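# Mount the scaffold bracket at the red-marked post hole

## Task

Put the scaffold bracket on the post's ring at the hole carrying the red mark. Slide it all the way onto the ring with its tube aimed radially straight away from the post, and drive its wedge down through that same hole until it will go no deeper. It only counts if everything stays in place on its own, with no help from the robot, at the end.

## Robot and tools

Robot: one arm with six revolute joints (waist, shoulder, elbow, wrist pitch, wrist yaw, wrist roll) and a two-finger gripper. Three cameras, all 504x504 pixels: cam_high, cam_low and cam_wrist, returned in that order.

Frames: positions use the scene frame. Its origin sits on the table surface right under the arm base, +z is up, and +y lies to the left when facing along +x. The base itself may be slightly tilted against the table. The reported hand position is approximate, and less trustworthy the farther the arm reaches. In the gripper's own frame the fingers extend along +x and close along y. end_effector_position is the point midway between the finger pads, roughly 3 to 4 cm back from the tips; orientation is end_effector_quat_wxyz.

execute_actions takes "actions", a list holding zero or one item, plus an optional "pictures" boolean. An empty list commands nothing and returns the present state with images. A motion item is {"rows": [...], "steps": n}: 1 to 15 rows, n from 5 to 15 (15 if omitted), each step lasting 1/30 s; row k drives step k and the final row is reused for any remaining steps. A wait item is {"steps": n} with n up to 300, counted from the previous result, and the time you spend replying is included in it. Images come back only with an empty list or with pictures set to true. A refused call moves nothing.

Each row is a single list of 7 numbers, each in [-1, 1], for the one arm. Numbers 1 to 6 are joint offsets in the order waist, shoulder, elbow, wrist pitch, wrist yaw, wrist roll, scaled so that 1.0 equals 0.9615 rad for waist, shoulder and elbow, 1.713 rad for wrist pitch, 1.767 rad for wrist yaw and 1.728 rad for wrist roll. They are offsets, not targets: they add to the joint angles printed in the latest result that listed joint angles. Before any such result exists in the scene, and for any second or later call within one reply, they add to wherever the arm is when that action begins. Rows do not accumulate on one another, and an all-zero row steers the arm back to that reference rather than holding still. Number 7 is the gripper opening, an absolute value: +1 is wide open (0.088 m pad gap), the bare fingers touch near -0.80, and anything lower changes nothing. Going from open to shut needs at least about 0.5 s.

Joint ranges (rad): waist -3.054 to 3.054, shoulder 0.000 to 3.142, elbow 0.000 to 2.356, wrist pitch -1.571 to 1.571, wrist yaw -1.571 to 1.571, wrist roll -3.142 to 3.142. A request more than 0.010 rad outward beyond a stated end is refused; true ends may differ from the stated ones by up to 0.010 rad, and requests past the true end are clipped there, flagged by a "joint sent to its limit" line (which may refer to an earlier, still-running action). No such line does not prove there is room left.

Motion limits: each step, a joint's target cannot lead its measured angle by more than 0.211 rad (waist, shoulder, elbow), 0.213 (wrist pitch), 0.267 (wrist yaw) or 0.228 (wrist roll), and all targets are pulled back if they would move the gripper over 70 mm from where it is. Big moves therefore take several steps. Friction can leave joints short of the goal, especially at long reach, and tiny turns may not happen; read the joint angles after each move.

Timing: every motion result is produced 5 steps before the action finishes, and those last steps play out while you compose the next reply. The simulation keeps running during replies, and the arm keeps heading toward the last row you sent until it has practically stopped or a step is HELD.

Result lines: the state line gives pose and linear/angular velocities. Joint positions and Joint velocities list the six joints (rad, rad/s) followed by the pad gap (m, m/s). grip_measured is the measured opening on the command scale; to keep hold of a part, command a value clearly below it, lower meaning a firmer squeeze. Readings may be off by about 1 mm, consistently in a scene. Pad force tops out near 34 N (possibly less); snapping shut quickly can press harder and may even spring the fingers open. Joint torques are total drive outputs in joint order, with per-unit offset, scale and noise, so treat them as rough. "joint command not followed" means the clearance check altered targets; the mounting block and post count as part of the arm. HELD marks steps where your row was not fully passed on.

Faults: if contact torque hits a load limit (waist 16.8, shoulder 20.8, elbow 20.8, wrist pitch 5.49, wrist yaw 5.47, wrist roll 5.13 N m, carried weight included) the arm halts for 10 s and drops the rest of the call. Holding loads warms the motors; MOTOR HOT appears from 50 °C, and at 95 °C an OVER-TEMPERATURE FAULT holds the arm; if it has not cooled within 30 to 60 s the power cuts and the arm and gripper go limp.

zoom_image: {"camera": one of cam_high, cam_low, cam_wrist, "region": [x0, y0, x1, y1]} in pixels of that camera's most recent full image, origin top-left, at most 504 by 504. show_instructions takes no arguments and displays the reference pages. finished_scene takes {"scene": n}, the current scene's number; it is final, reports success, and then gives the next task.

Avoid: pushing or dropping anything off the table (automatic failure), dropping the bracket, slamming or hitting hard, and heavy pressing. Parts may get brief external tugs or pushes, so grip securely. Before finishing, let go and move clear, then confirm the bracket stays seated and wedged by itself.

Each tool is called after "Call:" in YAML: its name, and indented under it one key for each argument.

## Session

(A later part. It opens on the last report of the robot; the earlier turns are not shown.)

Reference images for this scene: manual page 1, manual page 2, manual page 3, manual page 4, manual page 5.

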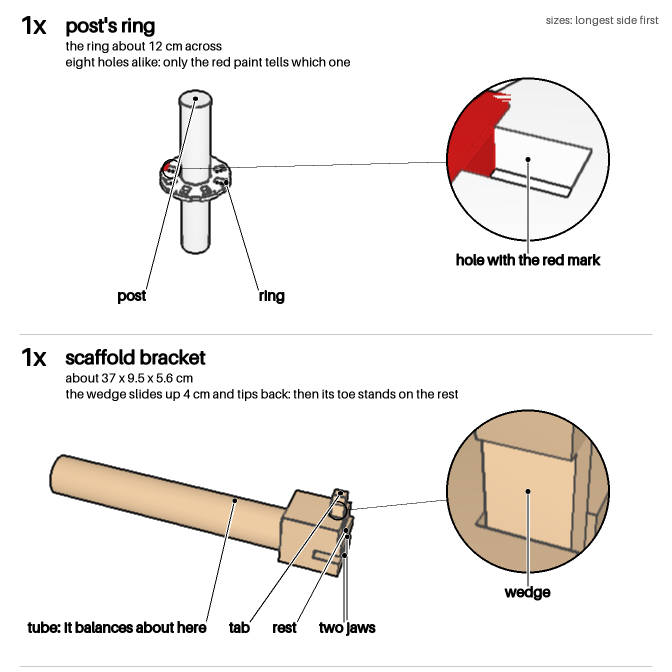

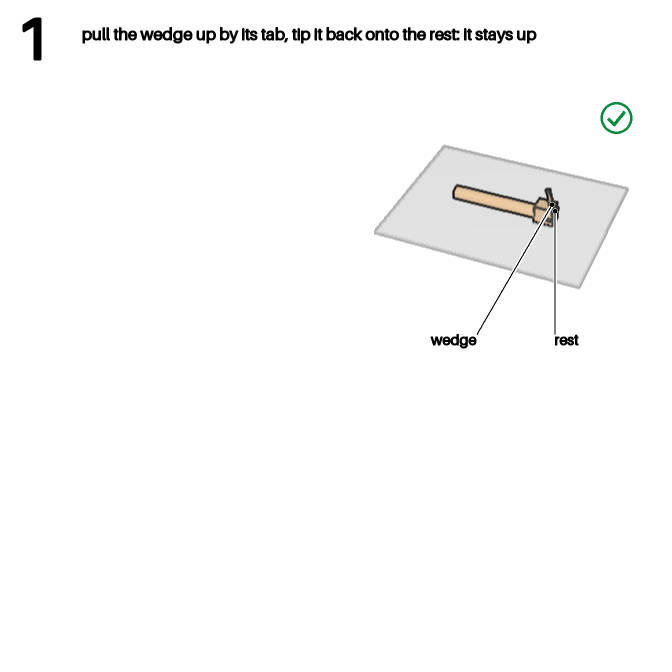

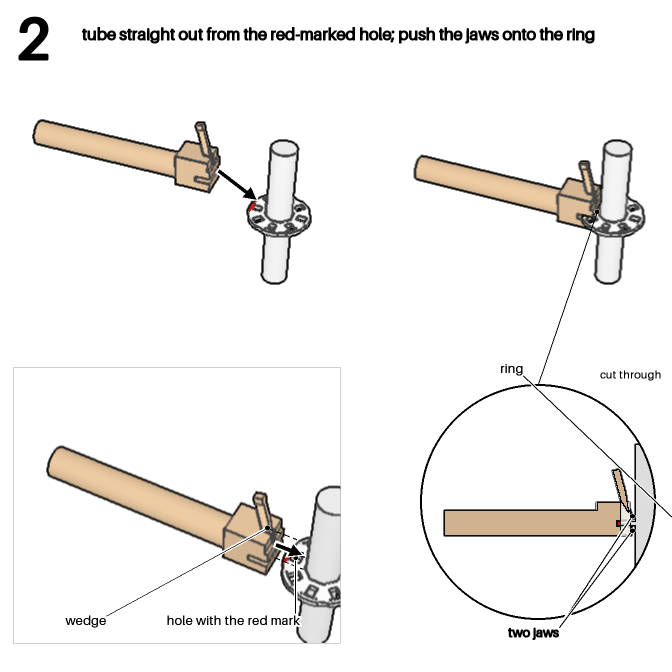

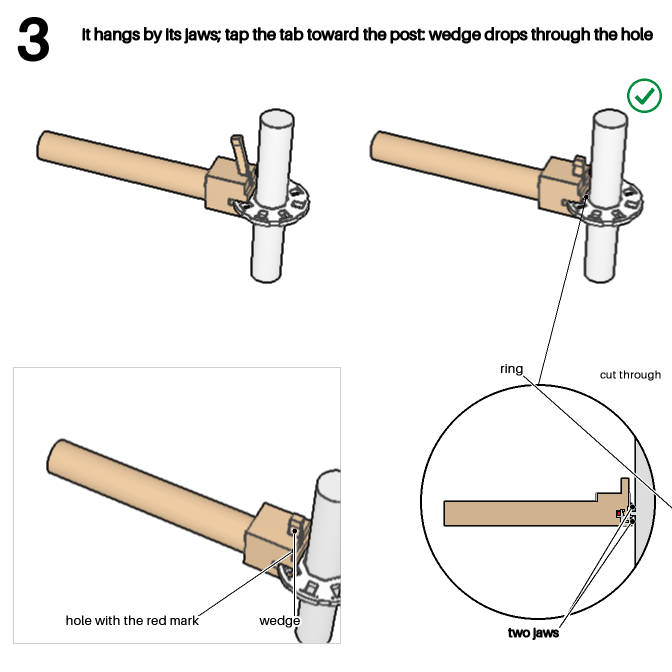

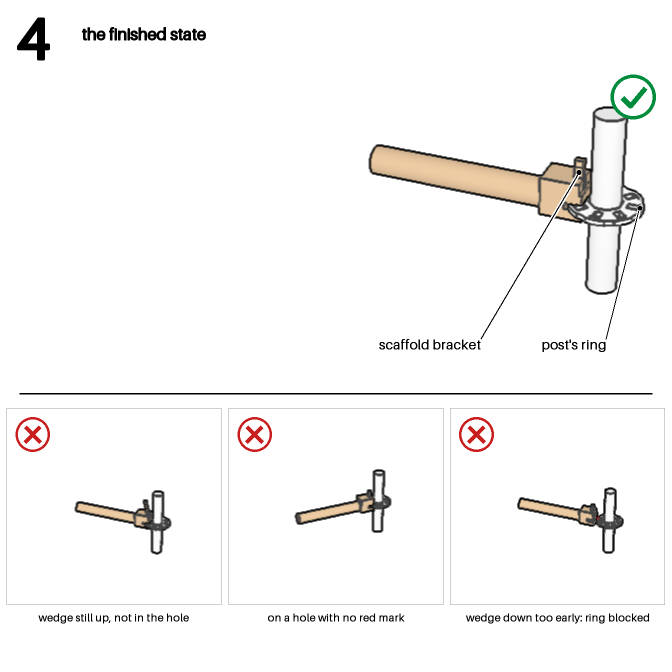

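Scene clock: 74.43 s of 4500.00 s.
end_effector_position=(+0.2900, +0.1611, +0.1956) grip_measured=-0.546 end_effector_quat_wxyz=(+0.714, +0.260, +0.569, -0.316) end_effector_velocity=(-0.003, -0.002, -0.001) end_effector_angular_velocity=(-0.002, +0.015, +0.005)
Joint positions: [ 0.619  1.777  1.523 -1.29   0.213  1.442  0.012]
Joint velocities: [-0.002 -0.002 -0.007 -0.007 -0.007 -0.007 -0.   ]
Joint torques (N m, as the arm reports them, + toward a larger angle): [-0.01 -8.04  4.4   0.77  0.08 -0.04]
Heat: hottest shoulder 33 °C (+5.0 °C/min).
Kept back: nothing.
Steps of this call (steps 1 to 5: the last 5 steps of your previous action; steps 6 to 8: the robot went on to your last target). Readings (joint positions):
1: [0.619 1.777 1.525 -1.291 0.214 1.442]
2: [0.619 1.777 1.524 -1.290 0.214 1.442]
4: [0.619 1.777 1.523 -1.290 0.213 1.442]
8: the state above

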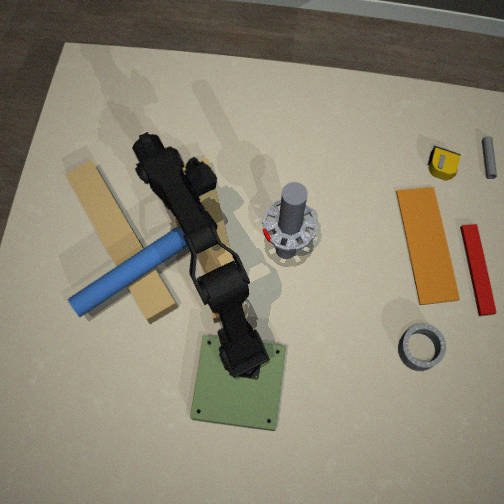

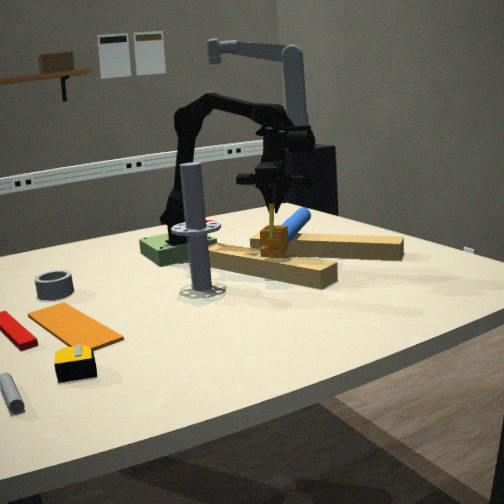

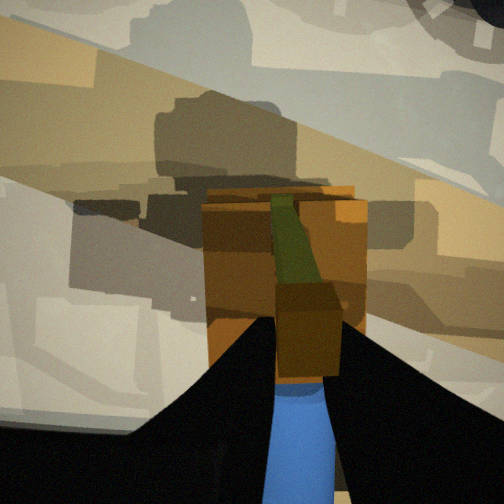

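Call:
execute_actions:
  actions:
    - {"rows":[[0,0,0.006,-0.004,0,0,-0.6],[0,0,0.006,-0.004,0,0,-0.5],[0,0,0.006,-0.004,0,0,-0.4],[0,0,0.006,-0.004,0,0,-0.2],[0,0,0.006,-0.004,0,0,0.0]],"steps":15}

Call:
execute_actions:
  actions:
    - {"steps":8}
  pictures: true

Call:
zoom_image:
  camera: "cam_low"
  region: [200, 170, 320, 290]

Scene clock: 74.97 s of 4500.00 s.
end_effector_position=(+0.2893, +0.1607, +0.1956) grip_measured=-0.049 end_effector_quat_wxyz=(+0.713, +0.259, +0.570, -0.317) end_effector_velocity=(-0.008, -0.004, +0.001) end_effector_angular_velocity=(-0.001, +0.040, +0.001)
Joint positions: [ 0.619  1.777  1.523 -1.294  0.213  1.442  0.037]
Joint velocities: [-0.007 -0.007 -0.002 -0.037 -0.022 -0.007  0.024]
Joint torques (N m, as the arm reports them, + toward a larger angle): [-0.03 -8.01  5.19  0.33  0.15  0.  ]
Heat: hottest shoulder 34 °C (+6.0 °C/min).
Steps of this call (steps 1 to 6: the robot went on to your last target; steps 7 to 16: the first 10 steps of this action). Readings (joint positions):
7: [0.619 1.777 1.523 -1.290 0.213 1.442]
8: [0.619 1.777 1.523 -1.290 0.213 1.442]
10: [0.619 1.777 1.523 -1.292 0.213 1.442]
14: [0.619 1.778 1.523 -1.293 0.213 1.442]
16: the state above

Scene clock: 75.23 s of 4500.00 s.
end_effector_position=(+0.2893, +0.1607, +0.1956) grip_measured=-0.003 end_effector_quat_wxyz=(+0.713, +0.259, +0.570, -0.317) end_effector_velocity=(+0.000, +0.001, +0.001) end_effector_angular_velocity=(+0.012, -0.005, +0.005)
Joint positions: [ 0.619  1.777  1.523 -1.294  0.213  1.442  0.039]
Joint velocities: [-0.002 -0.007 -0.002  0.007 -0.007 -0.007  0.001]
Joint torques (N m, as the arm reports them, + toward a larger angle): [-0.05 -8.01  5.18  0.31  0.14 -0.01]
Heat: hottest shoulder 34 °C (+5.1 °C/min).
Kept back: nothing.
Steps of this call (steps 1 to 5: the last 5 steps of your previous action; steps 6 to 8: the robot went on to your last target). Readings (joint positions):
1: [0.619 1.777 1.523 -1.294 0.213 1.442]
2: [0.619 1.777 1.523 -1.294 0.213 1.442]
4: [0.619 1.777 1.523 -1.294 0.213 1.442]
8: the state above

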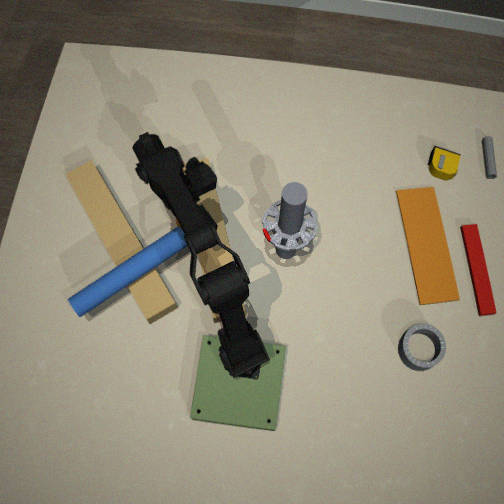

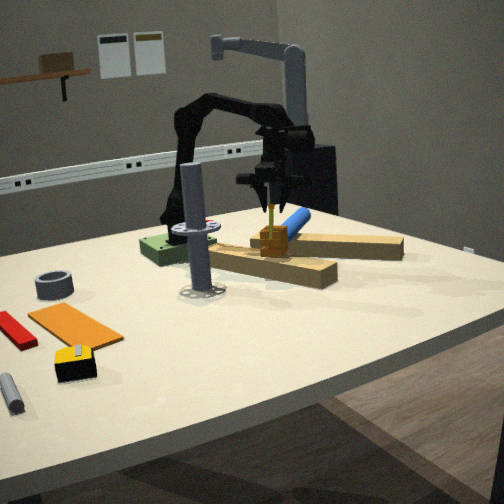

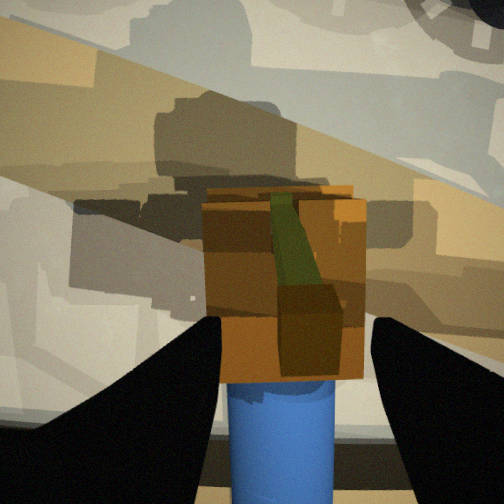

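Region (200, 170, 320, 290) of cam_low's 504x504 image, scaled by 4.200, with more detail than that image has.

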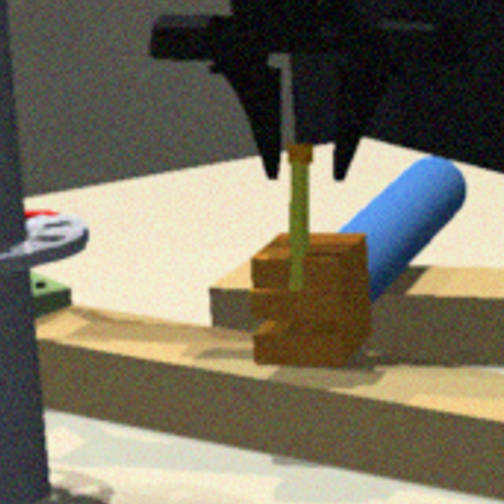

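Call:
execute_actions:
  actions:
    - {"rows":[[0,0,0.06,-0.04,0,0,0.5],[0,0,0.13,-0.085,-0.03,0,1.0],[0.03,0,0.13,-0.09,-0.06,0.02,1.0],[0.07,0.01,0.13,-0.09,-0.1,0.04,1.0],[0.11,0.02,0.13,-0.09,-0.12,0.065,1.0]],"steps":15}

Scene clock: 77.33 s of 4500.00 s.
end_effector_position=(+0.2451, +0.2085, +0.2185) grip_measured=+0.992 end_effector_quat_wxyz=(+0.653, +0.282, +0.641, -0.290) end_effector_velocity=(-0.044, +0.037, -0.011) end_effector_angular_velocity=(+0.050, +0.153, -0.001)
Joint positions: [ 0.727  1.786  1.64  -1.441  0.016  1.542  0.088]
Joint velocities: [ 0.11   0.032 -0.002 -0.051 -0.139  0.11   0.003]
Joint torques (N m, as the arm reports them, + toward a larger angle): [-1.34 -6.98  5.19  0.31 -0.01  0.06]
Heat: hottest shoulder 34 °C (+5.1 °C/min).
Steps of this call (steps 1 to 15: the robot went on to your last target; steps 16 to 53: nothing new was sent; steps 54 to 63: the first 10 steps of this action). Readings (joint positions):
54: [0.619 1.778 1.531 -1.307 0.214 1.442]
55: [0.619 1.781 1.553 -1.344 0.204 1.442]
57: [0.626 1.784 1.597 -1.398 0.146 1.465]
61: [0.708 1.784 1.639 -1.431 0.032 1.531]
63: the state above

Call:
execute_actions:
  actions:
    - {"rows":[[0.113,0.012,-0.1,0.06,-0.009,0.067,1.0],[0.113,0.012,-0.1,0.06,-0.009,0.067,1.0],[0.113,0.012,-0.1,0.06,-0.009,0.067,1.0],[0.113,0.012,-0.17,0.1,-0.009,0.067,1.0],[0.113,0.012,-0.232,0.138,-0.009,0.067,1.0]],"steps":15}

Call:
execute_actions:
  actions:
    - {"steps":12}
  pictures: true

Call:
zoom_image:
  camera: "cam_low"
  region: [200, 170, 340, 290]

Scene clock: 77.97 s of 4500.00 s.
end_effector_position=(+0.2197, +0.2370, +0.1606) grip_measured=+1.000 end_effector_quat_wxyz=(+0.647, +0.280, +0.647, -0.291) end_effector_velocity=(+0.001, -0.006, -0.051) end_effector_angular_velocity=(+0.003, +0.007, -0.054)
Joint positions: [ 0.838  1.801  1.429 -1.226 -0.     1.653  0.088]
Joint velocities: [-0.017  0.012 -0.188  0.198 -0.007  0.037  0.   ]
Joint torques (N m, as the arm reports them, + toward a larger angle): [-0.3  -8.58  4.73  0.76 -0.01  0.05]
Heat: hottest shoulder 34 °C (+5.0 °C/min).
Steps of this call (steps 1 to 5: the last 5 steps of your previous action; steps 6 to 9: the robot went on to your last target; steps 10 to 19: the first 10 steps of this action). Readings (joint positions):
10: [0.733 1.787 1.628 -1.426 0.007 1.577]
11: [0.754 1.785 1.609 -1.397 0.008 1.603]
13: [0.803 1.787 1.569 -1.350 0.002 1.630]
17: [0.839 1.796 1.452 -1.243 -0.000 1.650]
19: the state above

Scene clock: 78.37 s of 4500.00 s.
end_effector_position=(+0.2217, +0.2388, +0.1593) grip_measured=+1.000 end_effector_quat_wxyz=(+0.648, +0.285, +0.645, -0.288) end_effector_velocity=(-0.002, -0.001, +0.000) end_effector_angular_velocity=(+0.010, +0.021, -0.000)
Joint positions: [ 0.838  1.801  1.424 -1.207 -0.     1.656  0.088]
Joint velocities: [-0.007 -0.002 -0.002 -0.007 -0.022 -0.007  0.   ]
Joint torques (N m, as the arm reports them, + toward a larger angle): [-0.38 -8.51  3.88  0.64 -0.01  0.05]
Heat: hottest shoulder 34 °C (+5.1 °C/min).
Kept back: nothing.
Steps of this call (steps 1 to 5: the last 5 steps of your previous action; steps 6 to 12: the robot went on to your last target). Readings (joint positions):
1: [0.838 1.801 1.425 -1.220 -0.000 1.654]
2: [0.838 1.801 1.424 -1.216 -0.000 1.655]
4: [0.838 1.801 1.424 -1.210 -0.000 1.655]
8: [0.838 1.801 1.424 -1.209 -0.000 1.656]
12: the state above

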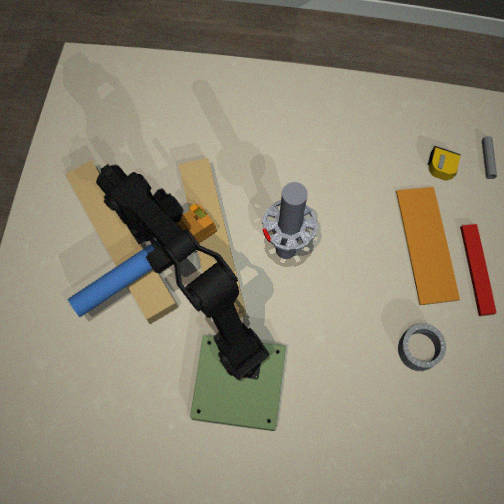

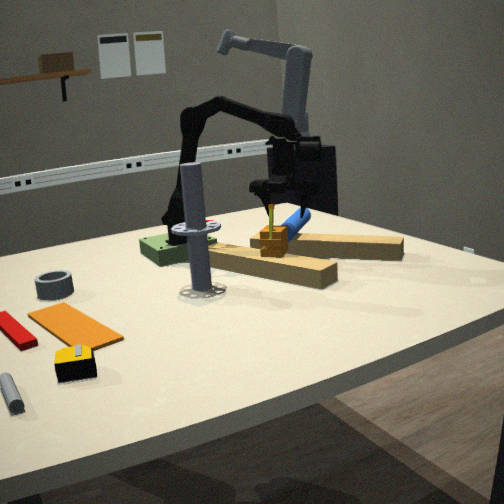

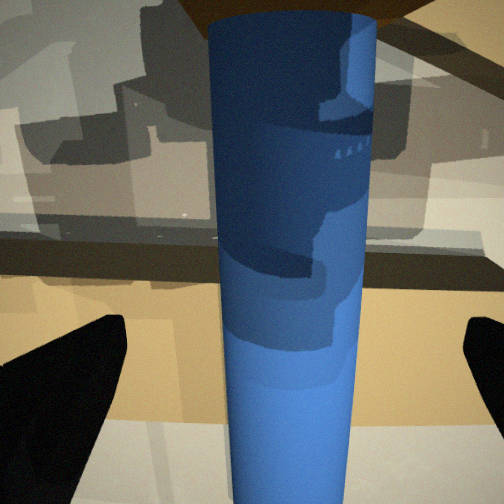

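Region (200, 170, 340, 290) of cam_low's 504x504 image, scaled by 3.600, with more detail than that image has; it fills the top 432 rows of this view, and the rest is white.

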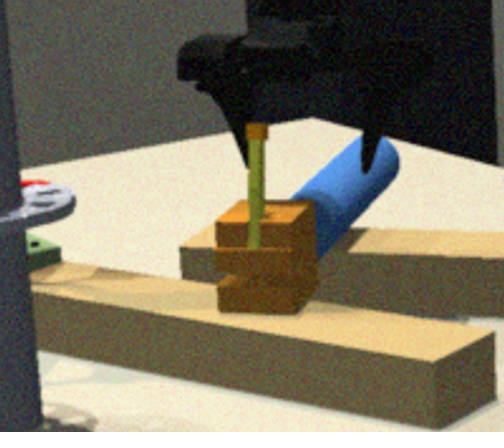

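Call:
execute_actions:
  actions:
    - {"rows":[[0,0.03,-0.09,0.067,0,0,1.0],[0,0.03,-0.09,0.067,0,0,1.0],[0,0.062,-0.18,0.135,0,0,1.0]],"steps":15}

Call:
execute_actions:
  actions:
    - {"steps":10}
  pictures: true

Scene clock: 86.57 s of 4500.00 s.
end_effector_position=(+0.2207, +0.2372, +0.0983) grip_measured=+1.000 end_effector_quat_wxyz=(+0.646, +0.280, +0.647, -0.294) end_effector_velocity=(+0.009, +0.011, -0.005) end_effector_angular_velocity=(+0.060, -0.046, +0.005)
Joint positions: [ 0.838  1.864  1.253 -0.991 -0.     1.656  0.088]
Joint velocities: [-0.002 -0.002 -0.022  0.095 -0.007 -0.007  0.   ]
Joint torques (N m, as the arm reports them, + toward a larger angle): [-0.14 -8.6   4.2   0.8   0.01 -0.01]
Heat: hottest shoulder 34 °C (+5.0 °C/min).
Steps of this call (steps 1 to 30: the robot went on to your last target; steps 31 to 90: nothing new was sent; then 4.87 s passed at rest; steps 91 to 100: the first 10 steps of this action). Readings (joint positions):
91: [0.838 1.802 1.411 -1.185 -0.000 1.656]
92: [0.838 1.802 1.395 -1.151 -0.000 1.656]
94: [0.838 1.814 1.338 -1.060 -0.000 1.656]
98: [0.838 1.860 1.262 -1.003 -0.000 1.656]
100: the state above

Scene clock: 86.90 s of 4500.00 s.
end_effector_position=(+0.2226, +0.2392, +0.0985) grip_measured=+1.000 end_effector_quat_wxyz=(+0.648, +0.284, +0.645, -0.289) end_effector_velocity=(-0.001, -0.000, +0.003) end_effector_angular_velocity=(+0.007, +0.004, +0.020)
Joint positions: [ 0.838  1.863  1.253 -0.979 -0.     1.656  0.088]
Joint velocities: [-0.002 -0.007  0.002 -0.007 -0.007 -0.022  0.   ]
Joint torques (N m, as the arm reports them, + toward a larger angle): [-0.09 -8.44  4.    0.62  0.   -0.01]
Heat: hottest shoulder 34 °C (+5.0 °C/min).
Kept back: nothing.
Steps of this call (steps 1 to 5: the last 5 steps of your previous action; steps 6 to 10: the robot went on to your last target). Readings (joint positions):
1: [0.838 1.864 1.253 -0.986 -0.000 1.656]
2: [0.838 1.863 1.253 -0.982 -0.000 1.656]
4: [0.838 1.863 1.253 -0.980 -0.000 1.656]
8: [0.838 1.863 1.253 -0.979 -0.000 1.656]
10: the state above

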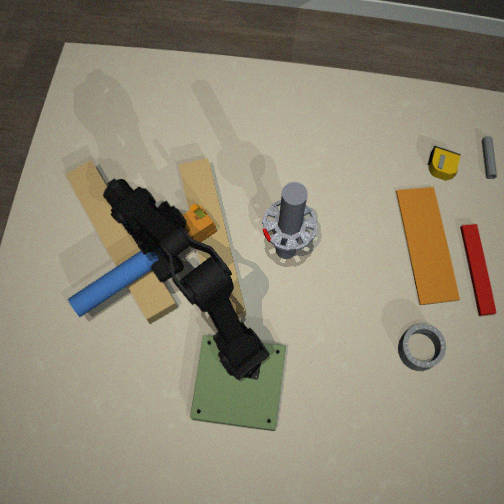

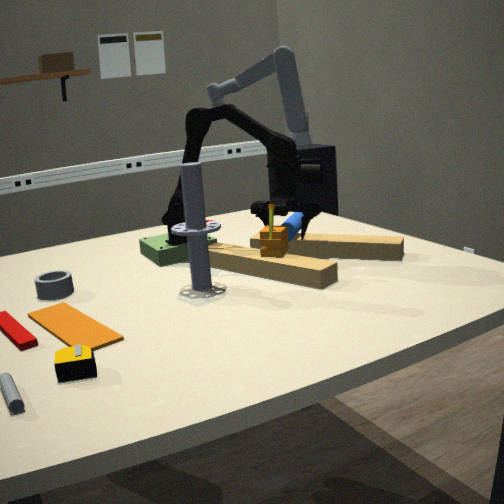

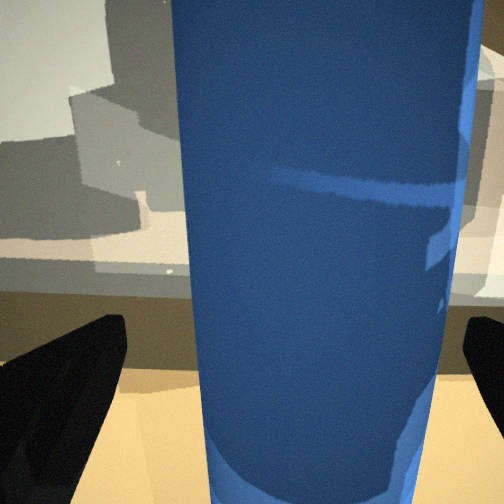

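Call:
execute_actions:
  actions:
    - {"rows":[[0,0,0,0,0,0,0.6],[0,0,0,0,0,0,0.3],[0,0,0,0,0,0,0.1],[0,0,0,0,0,0,-0.2],[0,0,0,0,0,0,-0.5],[0,0,0,0,0,0,-0.6]],"steps":15}

Call:
execute_actions:
  actions:
    - {"rows":[[0,0,0,0,0,0,-0.6],[0,0,0,0,0,0,-0.6],[0,0,0,0,0,0,-0.6],[0,0,0,0,0,0,-0.6],[0,-0.01,0.03,-0.022,0,0,-0.6],[0,-0.02,0.06,-0.045,0,0,-0.6],[0,-0.03,0.09,-0.068,0,0,-0.6],[0,-0.04,0.12,-0.09,0,0,-0.6],[0,-0.05,0.15,-0.113,0,0,-0.6],[0,-0.06,0.18,-0.136,0,0,-0.6],[0,-0.07,0.21,-0.16,0,0,-0.6]],"steps":15}

Call:
execute_actions:
  actions:
    - {"steps":12}
  pictures: true

Scene clock: 87.60 s of 4500.00 s.
end_effector_position=(+0.2219, +0.2386, +0.0985) grip_measured=+0.238 end_effector_quat_wxyz=(+0.647, +0.283, +0.646, -0.291) end_effector_velocity=(-0.004, -0.004, +0.000) end_effector_angular_velocity=(-0.011, +0.021, +0.019)
Joint positions: [ 0.838  1.863  1.253 -0.983 -0.     1.656  0.051]
Joint velocities: [-0.002 -0.002 -0.002 -0.022 -0.007 -0.022 -0.   ]
Joint torques (N m, as the arm reports them, + toward a larger angle): [-0.07 -8.2   4.23  0.76  0.02 -0.01]
Heat: hottest shoulder 34 °C (+5.0 °C/min).
Steps of this call (steps 1 to 11: the robot went on to your last target; steps 12 to 21: the first 10 steps of this action). Readings (joint positions):
12: [0.838 1.863 1.253 -0.979 -0.000 1.656]
13: [0.838 1.863 1.253 -0.979 -0.000 1.656]
15: [0.838 1.863 1.253 -0.979 -0.000 1.656]
19: [0.838 1.863 1.253 -0.983 -0.000 1.656]
21: the state above

Scene clock: 88.10 s of 4500.00 s.
end_effector_position=(+0.2160, +0.2324, +0.1202) grip_measured=+0.238 end_effector_quat_wxyz=(+0.639, +0.262, +0.653, -0.312) end_effector_velocity=(+0.004, +0.007, +0.227) end_effector_angular_velocity=(-0.039, +0.048, +0.019)
Joint positions: [ 0.838  1.857  1.333 -1.132 -0.     1.656  0.051]
Joint velocities: [-0.002 -0.154  0.73  -0.945 -0.007 -0.022 -0.   ]
Joint torques (N m, as the arm reports them, + toward a larger angle): [ -0.09 -12.49   7.41   0.22   0.02   0.01]
Heat: hottest shoulder 34 °C (+5.1 °C/min).
Steps of this call (steps 1 to 5: the last 5 steps of your previous action; steps 6 to 15: the first 10 steps of this action, its rows measured from where the robot was after step 5). Readings (joint positions):
5: [0.838 1.863 1.253 -0.983 -0.000 1.656]
6: [0.838 1.863 1.253 -0.983 -0.000 1.656]
7: [0.838 1.863 1.253 -0.983 -0.000 1.656]
9: [0.838 1.863 1.253 -0.983 -0.000 1.656]
13: [0.838 1.863 1.291 -1.063 -0.000 1.656]
15: the state above

Scene clock: 88.50 s of 4500.00 s.
end_effector_position=(+0.2179, +0.2348, +0.1618) grip_measured=+0.238 end_effector_quat_wxyz=(+0.644, +0.274, +0.649, -0.300) end_effector_velocity=(-0.002, -0.001, +0.000) end_effector_angular_velocity=(-0.000, +0.011, +0.005)
Joint positions: [ 0.838  1.808  1.442 -1.253 -0.     1.656  0.051]
Joint velocities: [-0.002 -0.002 -0.002 -0.007 -0.007 -0.007  0.   ]
Joint torques (N m, as the arm reports them, + toward a larger angle): [-0.09 -9.51  5.72  0.15  0.   -0.01]
Heat: hottest shoulder 34 °C (+5.0 °C/min).
Kept back: nothing.
Steps of this call (steps 1 to 5: the last 5 steps of your previous action; steps 6 to 12: the robot went on to your last target). Readings (joint positions):
1: [0.838 1.850 1.359 -1.164 -0.000 1.656]
2: [0.838 1.843 1.384 -1.192 -0.000 1.656]
4: [0.838 1.823 1.419 -1.221 -0.000 1.656]
8: [0.838 1.807 1.441 -1.246 -0.000 1.656]
12: the state above

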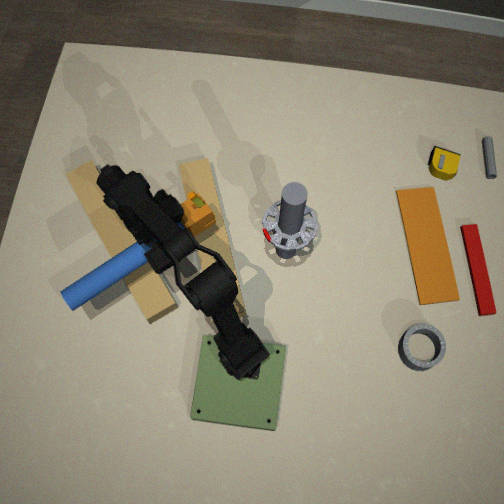

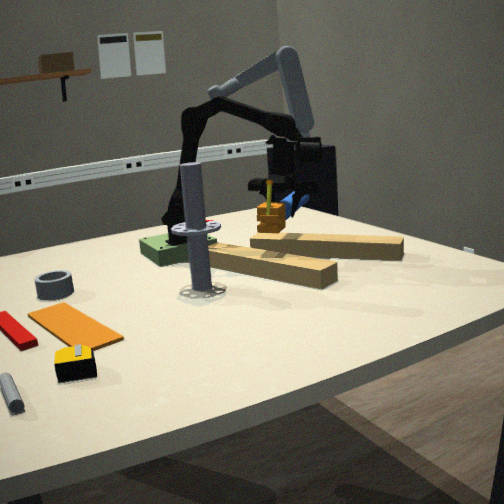

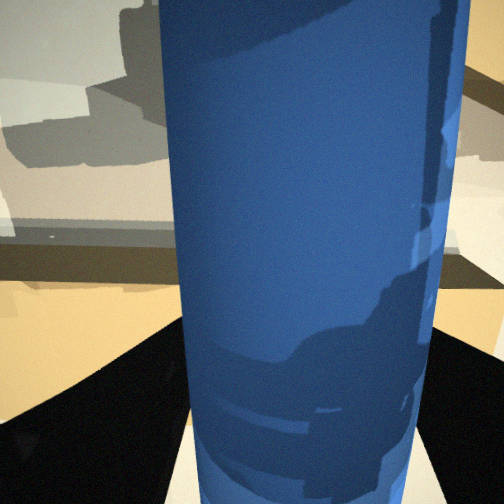

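Call:
execute_actions:
  actions:
    - {"rows":[[-0.02,-0.03,-0.03,0.005,0,0,-0.6],[-0.04,-0.06,-0.06,0.008,0,0,-0.6],[-0.06,-0.09,-0.09,0.01,0,0,-0.6],[-0.08,-0.12,-0.12,0.012,0,0,-0.6],[-0.10,-0.15,-0.15,0.014,0,0,-0.6],[-0.12,-0.18,-0.18,0.015,0,0,-0.6],[-0.14,-0.21,-0.21,0.016,0,0.003,-0.6],[-0.16,-0.24,-0.24,0.017,0,0.003,-0.6],[-0.18,-0.27,-0.27,0.017,0,0.006,-0.6],[-0.2,-0.3,-0.3,0.017,0,0.006,-0.6],[-0.215,-0.33,-0.33,0.017,0,0.006,-0.6],[-0.227,-0.364,-0.359,0.017,0,0.006,-0.6]],"steps":15}

Call:
execute_actions:
  actions:
    - {"steps":15}
  pictures: true

Call:
zoom_image:
  camera: "cam_low"
  region: [150, 160, 290, 270]

Call:
zoom_image:
  camera: "cam_high"
  region: [200, 180, 330, 280]

Scene clock: 89.67 s of 4500.00 s.
end_effector_position=(+0.2087, +0.1677, +0.1620) grip_measured=+0.237 end_effector_quat_wxyz=(+0.618, +0.323, +0.627, -0.347) end_effector_velocity=(-0.057, -0.252, +0.032) end_effector_angular_velocity=(+0.108, -0.114, -0.654)
Joint positions: [ 0.691  1.611  1.218 -1.227 -0.003  1.66   0.051]
Joint velocities: [-0.603 -0.906 -0.803  0.051 -0.007  0.051  0.   ]
Joint torques (N m, as the arm reports them, + toward a larger angle): [ 0.14 -8.67  4.54  0.38  0.09  0.05]
Heat: hottest shoulder 35 °C (+6.0 °C/min).
Steps of this call (steps 1 to 25: the robot went on to your last target; steps 26 to 35: the first 10 steps of this action). Readings (joint positions):
26: [0.837 1.808 1.438 -1.252 -0.001 1.656]
27: [0.833 1.801 1.427 -1.244 -0.002 1.656]
29: [0.812 1.773 1.385 -1.234 -0.004 1.656]
33: [0.732 1.670 1.273 -1.232 -0.004 1.656]
35: the state above

Scene clock: 90.17 s of 4500.00 s.
end_effector_position=(+0.1931, +0.1339, +0.1629) grip_measured=+0.237 end_effector_quat_wxyz=(+0.607, +0.349, +0.613, -0.366) end_effector_velocity=(+0.000, +0.001, +0.001) end_effector_angular_velocity=(+0.013, -0.006, +0.019)
Joint positions: [ 0.622  1.476  1.093 -1.225 -0.     1.665  0.051]
Joint velocities: [-0.002 -0.007 -0.002  0.007 -0.007 -0.022 -0.   ]
Joint torques (N m, as the arm reports them, + toward a larger angle): [-0.35 -7.34  4.88  0.53 -0.02  0.02]
Heat: hottest shoulder 35 °C (+6.1 °C/min).
Kept back: nothing.
Steps of this call (steps 1 to 5: the last 5 steps of your previous action; steps 6 to 15: the robot went on to your last target). Readings (joint positions):
1: [0.672 1.580 1.191 -1.226 -0.003 1.662]
2: [0.654 1.550 1.164 -1.225 -0.002 1.663]
4: [0.630 1.504 1.121 -1.230 -0.000 1.665]
8: [0.622 1.480 1.096 -1.227 -0.000 1.665]
15: the state above

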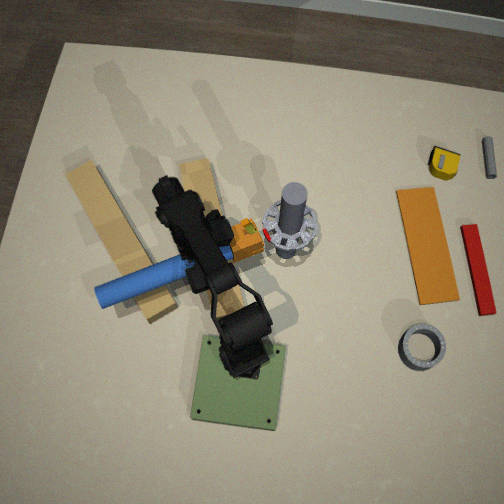

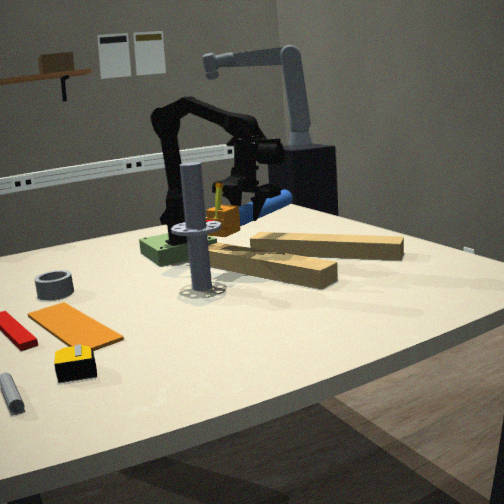

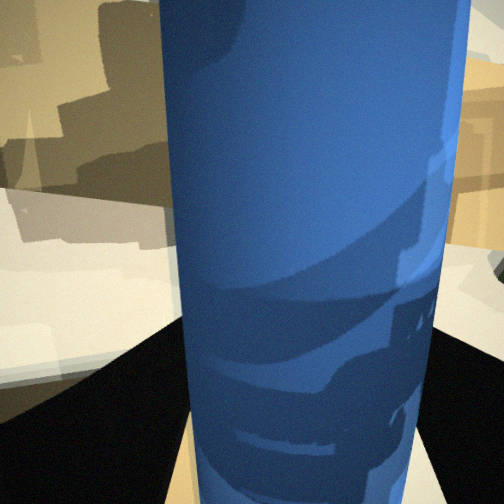

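Region (150, 160, 290, 270) of cam_low's 504x504 image, scaled by 3.600, with more detail than that image has; it fills the top 396 rows of this view, and the rest is white.

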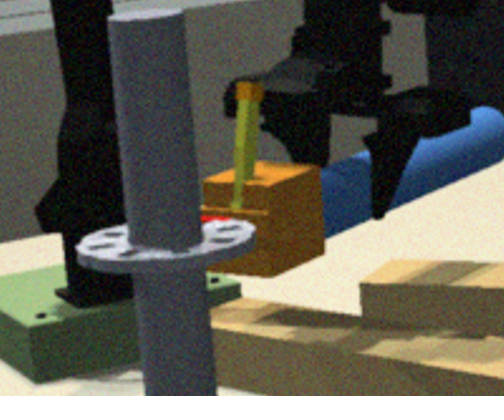

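Region (200, 180, 330, 280) of cam_high's 504x504 image, scaled by 3.877, with more detail than that image has; it fills the top 388 rows of this view, and the rest is white.

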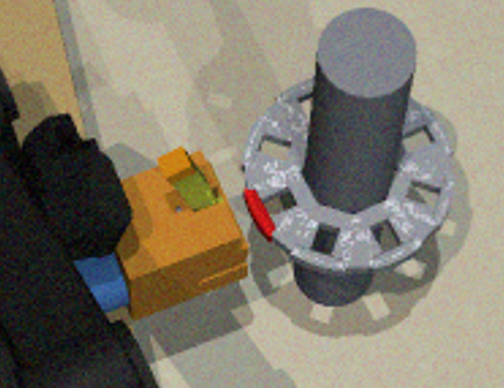

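Call:
execute_actions:
  actions:
    - {"rows":[[-0.02,-0.028,0.032,-0.009,0,-0.011,-0.6],[-0.04,-0.028,0.032,-0.009,0,-0.022,-0.6],[-0.06,-0.028,0.032,-0.009,0,-0.033,-0.6]],"steps":15}

Call:
execute_actions:
  actions:
    - {"steps":10}
  pictures: true

Call:
zoom_image:
  camera: "cam_low"
  region: [150, 160, 290, 270]

Call:
zoom_image:
  camera: "cam_high"
  region: [200, 180, 330, 280]

Scene clock: 90.93 s of 4500.00 s.
end_effector_position=(+0.1982, +0.1251, +0.1675) grip_measured=+0.237 end_effector_quat_wxyz=(+0.605, +0.353, +0.615, -0.362) end_effector_velocity=(-0.002, -0.001, +0.001) end_effector_angular_velocity=(+0.006, +0.006, +0.034)
Joint positions: [ 0.573  1.466  1.102 -1.238 -0.01   1.616  0.051]
Joint velocities: [-0.002 -0.007 -0.002 -0.007 -0.007 -0.037 -0.   ]
Joint torques (N m, as the arm reports them, + toward a larger angle): [-0.85 -7.19  6.48  0.28  0.38 -0.19]
Heat: hottest shoulder 35 °C (+6.0 °C/min).
Steps of this call (steps 1 to 13: the robot went on to your last target; steps 14 to 23: the first 10 steps of this action). Readings (joint positions):
14: [0.620 1.474 1.092 -1.225 -0.001 1.663]
15: [0.615 1.473 1.093 -1.227 -0.002 1.654]
17: [0.592 1.470 1.097 -1.233 -0.003 1.631]
21: [0.573 1.466 1.102 -1.237 -0.009 1.618]
23: the state above

Scene clock: 91.27 s of 4500.00 s.
end_effector_position=(+0.1980, +0.1250, +0.1676) grip_measured=+0.237 end_effector_quat_wxyz=(+0.605, +0.352, +0.616, -0.362) end_effector_velocity=(-0.001, +0.003, -0.001) end_effector_angular_velocity=(+0.020, +0.010, +0.019)
Joint positions: [ 0.573  1.466  1.102 -1.239 -0.01   1.614  0.051]
Joint velocities: [-0.002  0.002 -0.002  0.007 -0.022 -0.022 -0.   ]
Joint torques (N m, as the arm reports them, + toward a larger angle): [-0.92 -7.35  6.46  0.28  0.38 -0.19]
Heat: hottest shoulder 35 °C (+6.1 °C/min).
Kept back: nothing.
Steps of this call (steps 1 to 5: the last 5 steps of your previous action; steps 6 to 10: the robot went on to your last target). Readings (joint positions):
1: [0.573 1.466 1.102 -1.238 -0.010 1.615]
2: [0.573 1.466 1.102 -1.239 -0.010 1.615]
4: [0.573 1.466 1.102 -1.239 -0.010 1.615]
8: [0.573 1.466 1.102 -1.239 -0.010 1.614]
10: the state above

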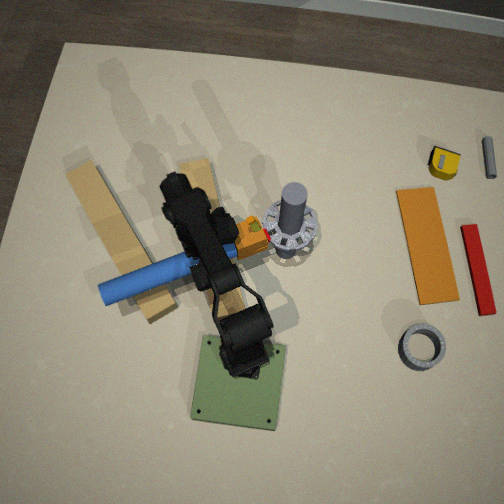

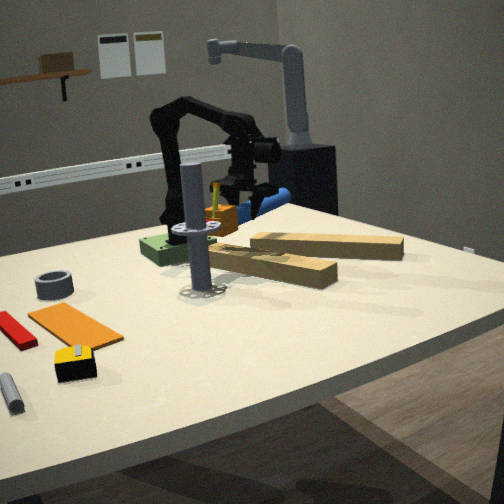

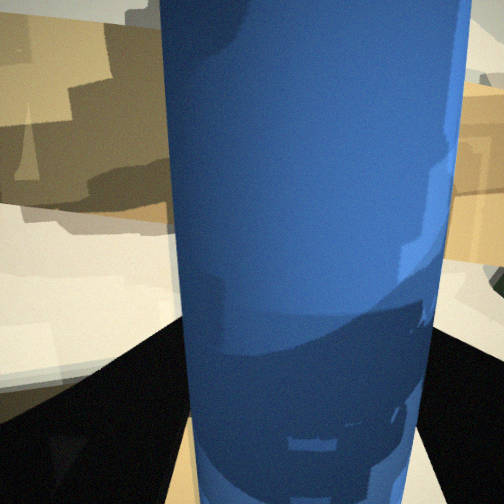

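Region (150, 160, 290, 270) of cam_low's 504x504 image, scaled by 3.600, with more detail than that image has; it fills the top 396 rows of this view, and the rest is white.

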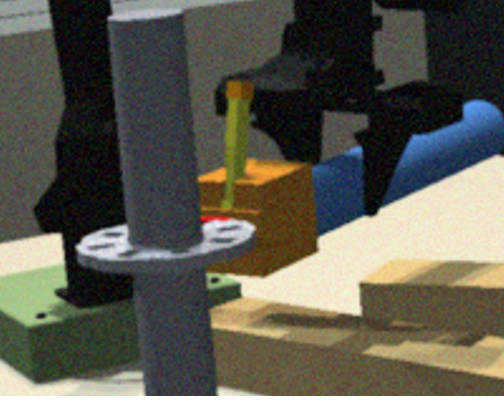

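Region (200, 180, 330, 280) of cam_high's 504x504 image, scaled by 3.877, with more detail than that image has; it fills the top 388 rows of this view, and the rest is white.

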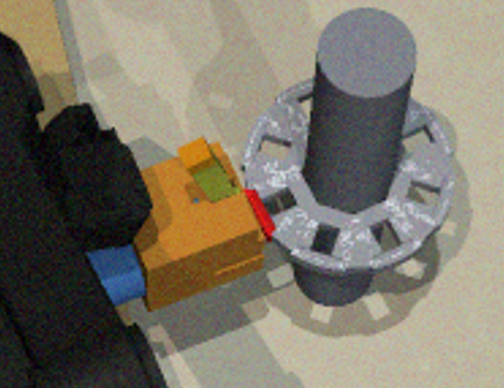

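Call:
execute_actions:
  actions:
    - {"rows":[[-0.012,0,0.01,-0.004,0.005,0,-0.6],[-0.012,0,0.015,-0.007,0.005,0,-0.6],[-0.012,0,0.02,-0.01,0.005,0,-0.6],[-0.012,0,0.025,-0.013,0.005,0,-0.6],[-0.012,0,0.03,-0.016,0.005,0,-0.6],[-0.012,0,0.035,-0.019,0.005,0,-0.6],[-0.012,0,0.04,-0.022,0.005,0,-0.6],[-0.012,0,0.045,-0.025,0.005,0,-0.6],[-0.012,0,0.05,-0.028,0.005,0,-0.6]],"steps":15}

Call:
execute_actions:
  actions:
    - {"steps":10}
  pictures: true

Call:
zoom_image:
  camera: "cam_low"
  region: [150, 160, 290, 270]

Call:
zoom_image:
  camera: "cam_high"
  region: [200, 180, 330, 280]

Scene clock: 91.97 s of 4500.00 s.
end_effector_position=(+0.1957, +0.1235, +0.1715) grip_measured=+0.237 end_effector_quat_wxyz=(+0.600, +0.347, +0.620, -0.367) end_effector_velocity=(-0.000, +0.004, +0.025) end_effector_angular_velocity=(+0.032, +0.017, -0.016)
Joint positions: [ 0.569  1.471  1.122 -1.274 -0.015  1.611  0.051]
Joint velocities: [-0.007 -0.002  0.095 -0.095 -0.037  0.007 -0.   ]
Joint torques (N m, as the arm reports them, + toward a larger angle): [-0.9  -5.83  6.39  0.05  0.58  0.08]
Heat: hottest shoulder 35 °C (+6.0 °C/min).
Steps of this call (steps 1 to 11: the robot went on to your last target; steps 12 to 21: the first 10 steps of this action). Readings (joint positions):
12: [0.572 1.466 1.102 -1.239 -0.010 1.614]
13: [0.572 1.466 1.102 -1.239 -0.010 1.614]
15: [0.572 1.467 1.103 -1.243 -0.011 1.611]
19: [0.570 1.470 1.114 -1.264 -0.014 1.610]
21: the state above

Scene clock: 92.30 s of 4500.00 s.
end_effector_position=(+0.1959, +0.1236, +0.1731) grip_measured=+0.236 end_effector_quat_wxyz=(+0.599, +0.347, +0.620, -0.368) end_effector_velocity=(-0.004, -0.002, +0.001) end_effector_angular_velocity=(-0.002, +0.018, +0.005)
Joint positions: [ 0.569  1.471  1.129 -1.281 -0.015  1.612  0.051]
Joint velocities: [-0.002 -0.002  0.002 -0.022 -0.007 -0.007 -0.   ]
Joint torques (N m, as the arm reports them, + toward a larger angle): [-0.86 -5.98  6.5  -0.05  0.59  0.07]
Heat: hottest shoulder 35 °C (+5.1 °C/min).
Kept back: nothing.
Steps of this call (steps 1 to 5: the last 5 steps of your previous action; steps 6 to 10: the robot went on to your last target). Readings (joint positions):
1: [0.569 1.471 1.124 -1.276 -0.015 1.612]
2: [0.569 1.471 1.126 -1.278 -0.015 1.612]
4: [0.569 1.471 1.127 -1.279 -0.015 1.612]
8: [0.569 1.471 1.128 -1.280 -0.015 1.612]
10: the state above

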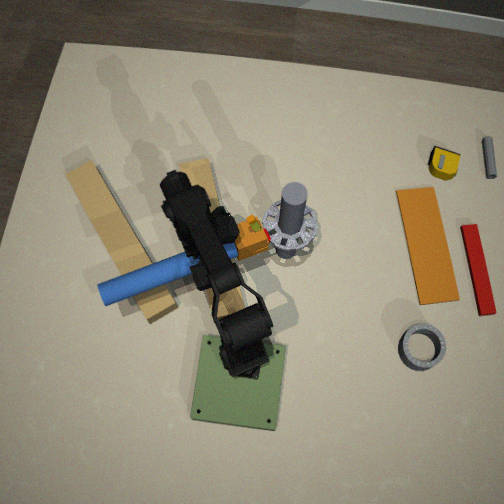

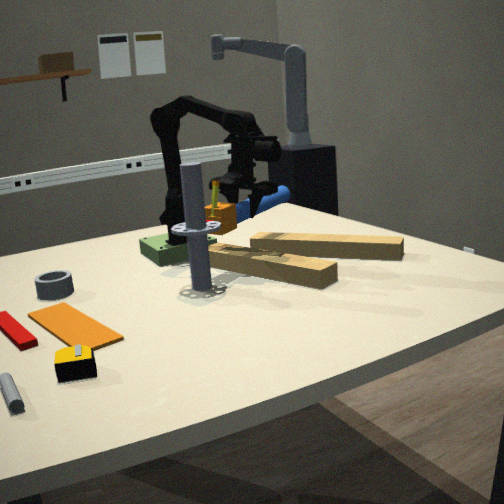

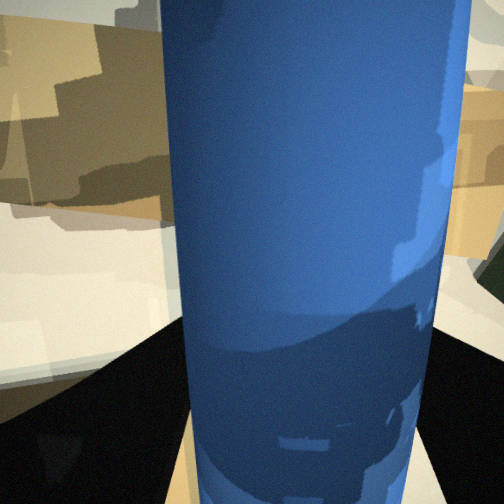

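Region (150, 160, 290, 270) of cam_low's 504x504 image, scaled by 3.600, with more detail than that image has; it fills the top 396 rows of this view, and the rest is white.

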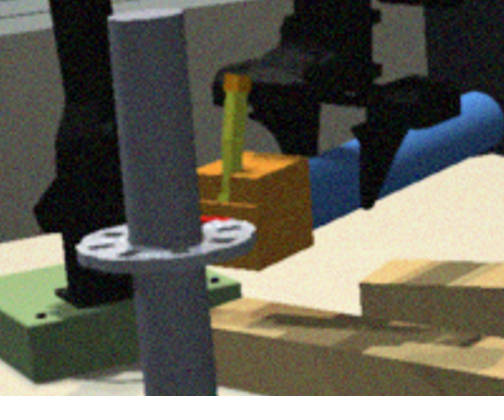

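Region (200, 180, 330, 280) of cam_high's 504x504 image, scaled by 3.877, with more detail than that image has; it fills the top 388 rows of this view, and the rest is white.

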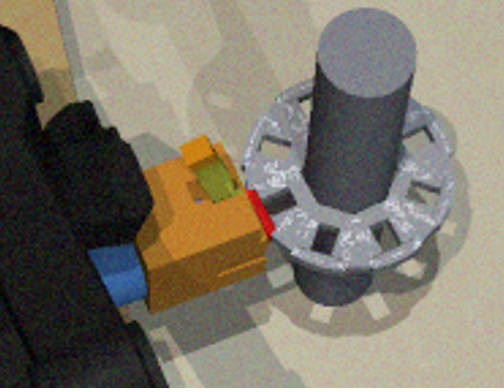

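Call:
execute_actions:
  actions:
    - {"rows":[[0.025,0,0,0,0.009,0.014,-0.6],[0.025,0,0,0,0.009,0.014,-0.6],[0.025,-0.01,-0.005,0.01,0.009,0.014,-0.6],[0.025,-0.022,-0.01,0.02,0.009,0.014,-0.6]],"steps":15}

Call:
execute_actions:
  actions:
    - {"steps":10}

Scene clock: 93.03 s of 4500.00 s.
end_effector_position=(+0.1969, +0.1277, +0.1701) grip_measured=+0.236 end_effector_quat_wxyz=(+0.607, +0.351, +0.613, -0.364) end_effector_velocity=(+0.003, +0.002, +0.000) end_effector_angular_velocity=(+0.029, -0.031, -0.010)
Joint positions: [ 0.59   1.469  1.115 -1.252 -0.002  1.634  0.051]
Joint velocities: [-0.002 -0.022 -0.017  0.037 -0.007  0.007 -0.   ]
Joint torques (N m, as the arm reports them, + toward a larger angle): [ 0.23 -7.41  4.88  0.6   0.12  0.06]
Heat: hottest shoulder 34 °C (+4.1 °C/min).
Steps of this call (steps 1 to 12: the robot went on to your last target; steps 13 to 22: the first 10 steps of this action). Readings (joint positions):
13: [0.571 1.471 1.129 -1.281 -0.012 1.616]
14: [0.576 1.472 1.129 -1.281 -0.005 1.623]
16: [0.584 1.472 1.125 -1.275 -0.002 1.629]
20: [0.590 1.470 1.117 -1.253 -0.002 1.633]
22: the state above

Scene clock: 93.37 s of 4500.00 s.
end_effector_position=(+0.1972, +0.1280, +0.1703) grip_measured=+0.236 end_effector_quat_wxyz=(+0.607, +0.352, +0.612, -0.363) end_effector_velocity=(-0.002, -0.001, -0.000) end_effector_angular_velocity=(+0.003, +0.011, +0.034)
Joint positions: [ 0.59   1.467  1.114 -1.249 -0.002  1.634  0.051]
Joint velocities: [-0.002 -0.002 -0.002 -0.007 -0.007 -0.037 -0.   ]
Joint torques (N m, as the arm reports them, + toward a larger angle): [ 0.23 -7.43  4.87  0.56  0.14  0.05]
Heat: hottest shoulder 34 °C (+4.0 °C/min).
Kept back: nothing.
Steps of this call (steps 1 to 5: the last 5 steps of your previous action; steps 6 to 10: the robot went on to your last target). Readings (joint positions):
1: [0.590 1.468 1.115 -1.250 -0.002 1.634]
2: [0.590 1.467 1.115 -1.250 -0.002 1.634]
4: [0.590 1.467 1.115 -1.249 -0.002 1.634]
8: [0.590 1.467 1.115 -1.249 -0.002 1.634]
10: the state above


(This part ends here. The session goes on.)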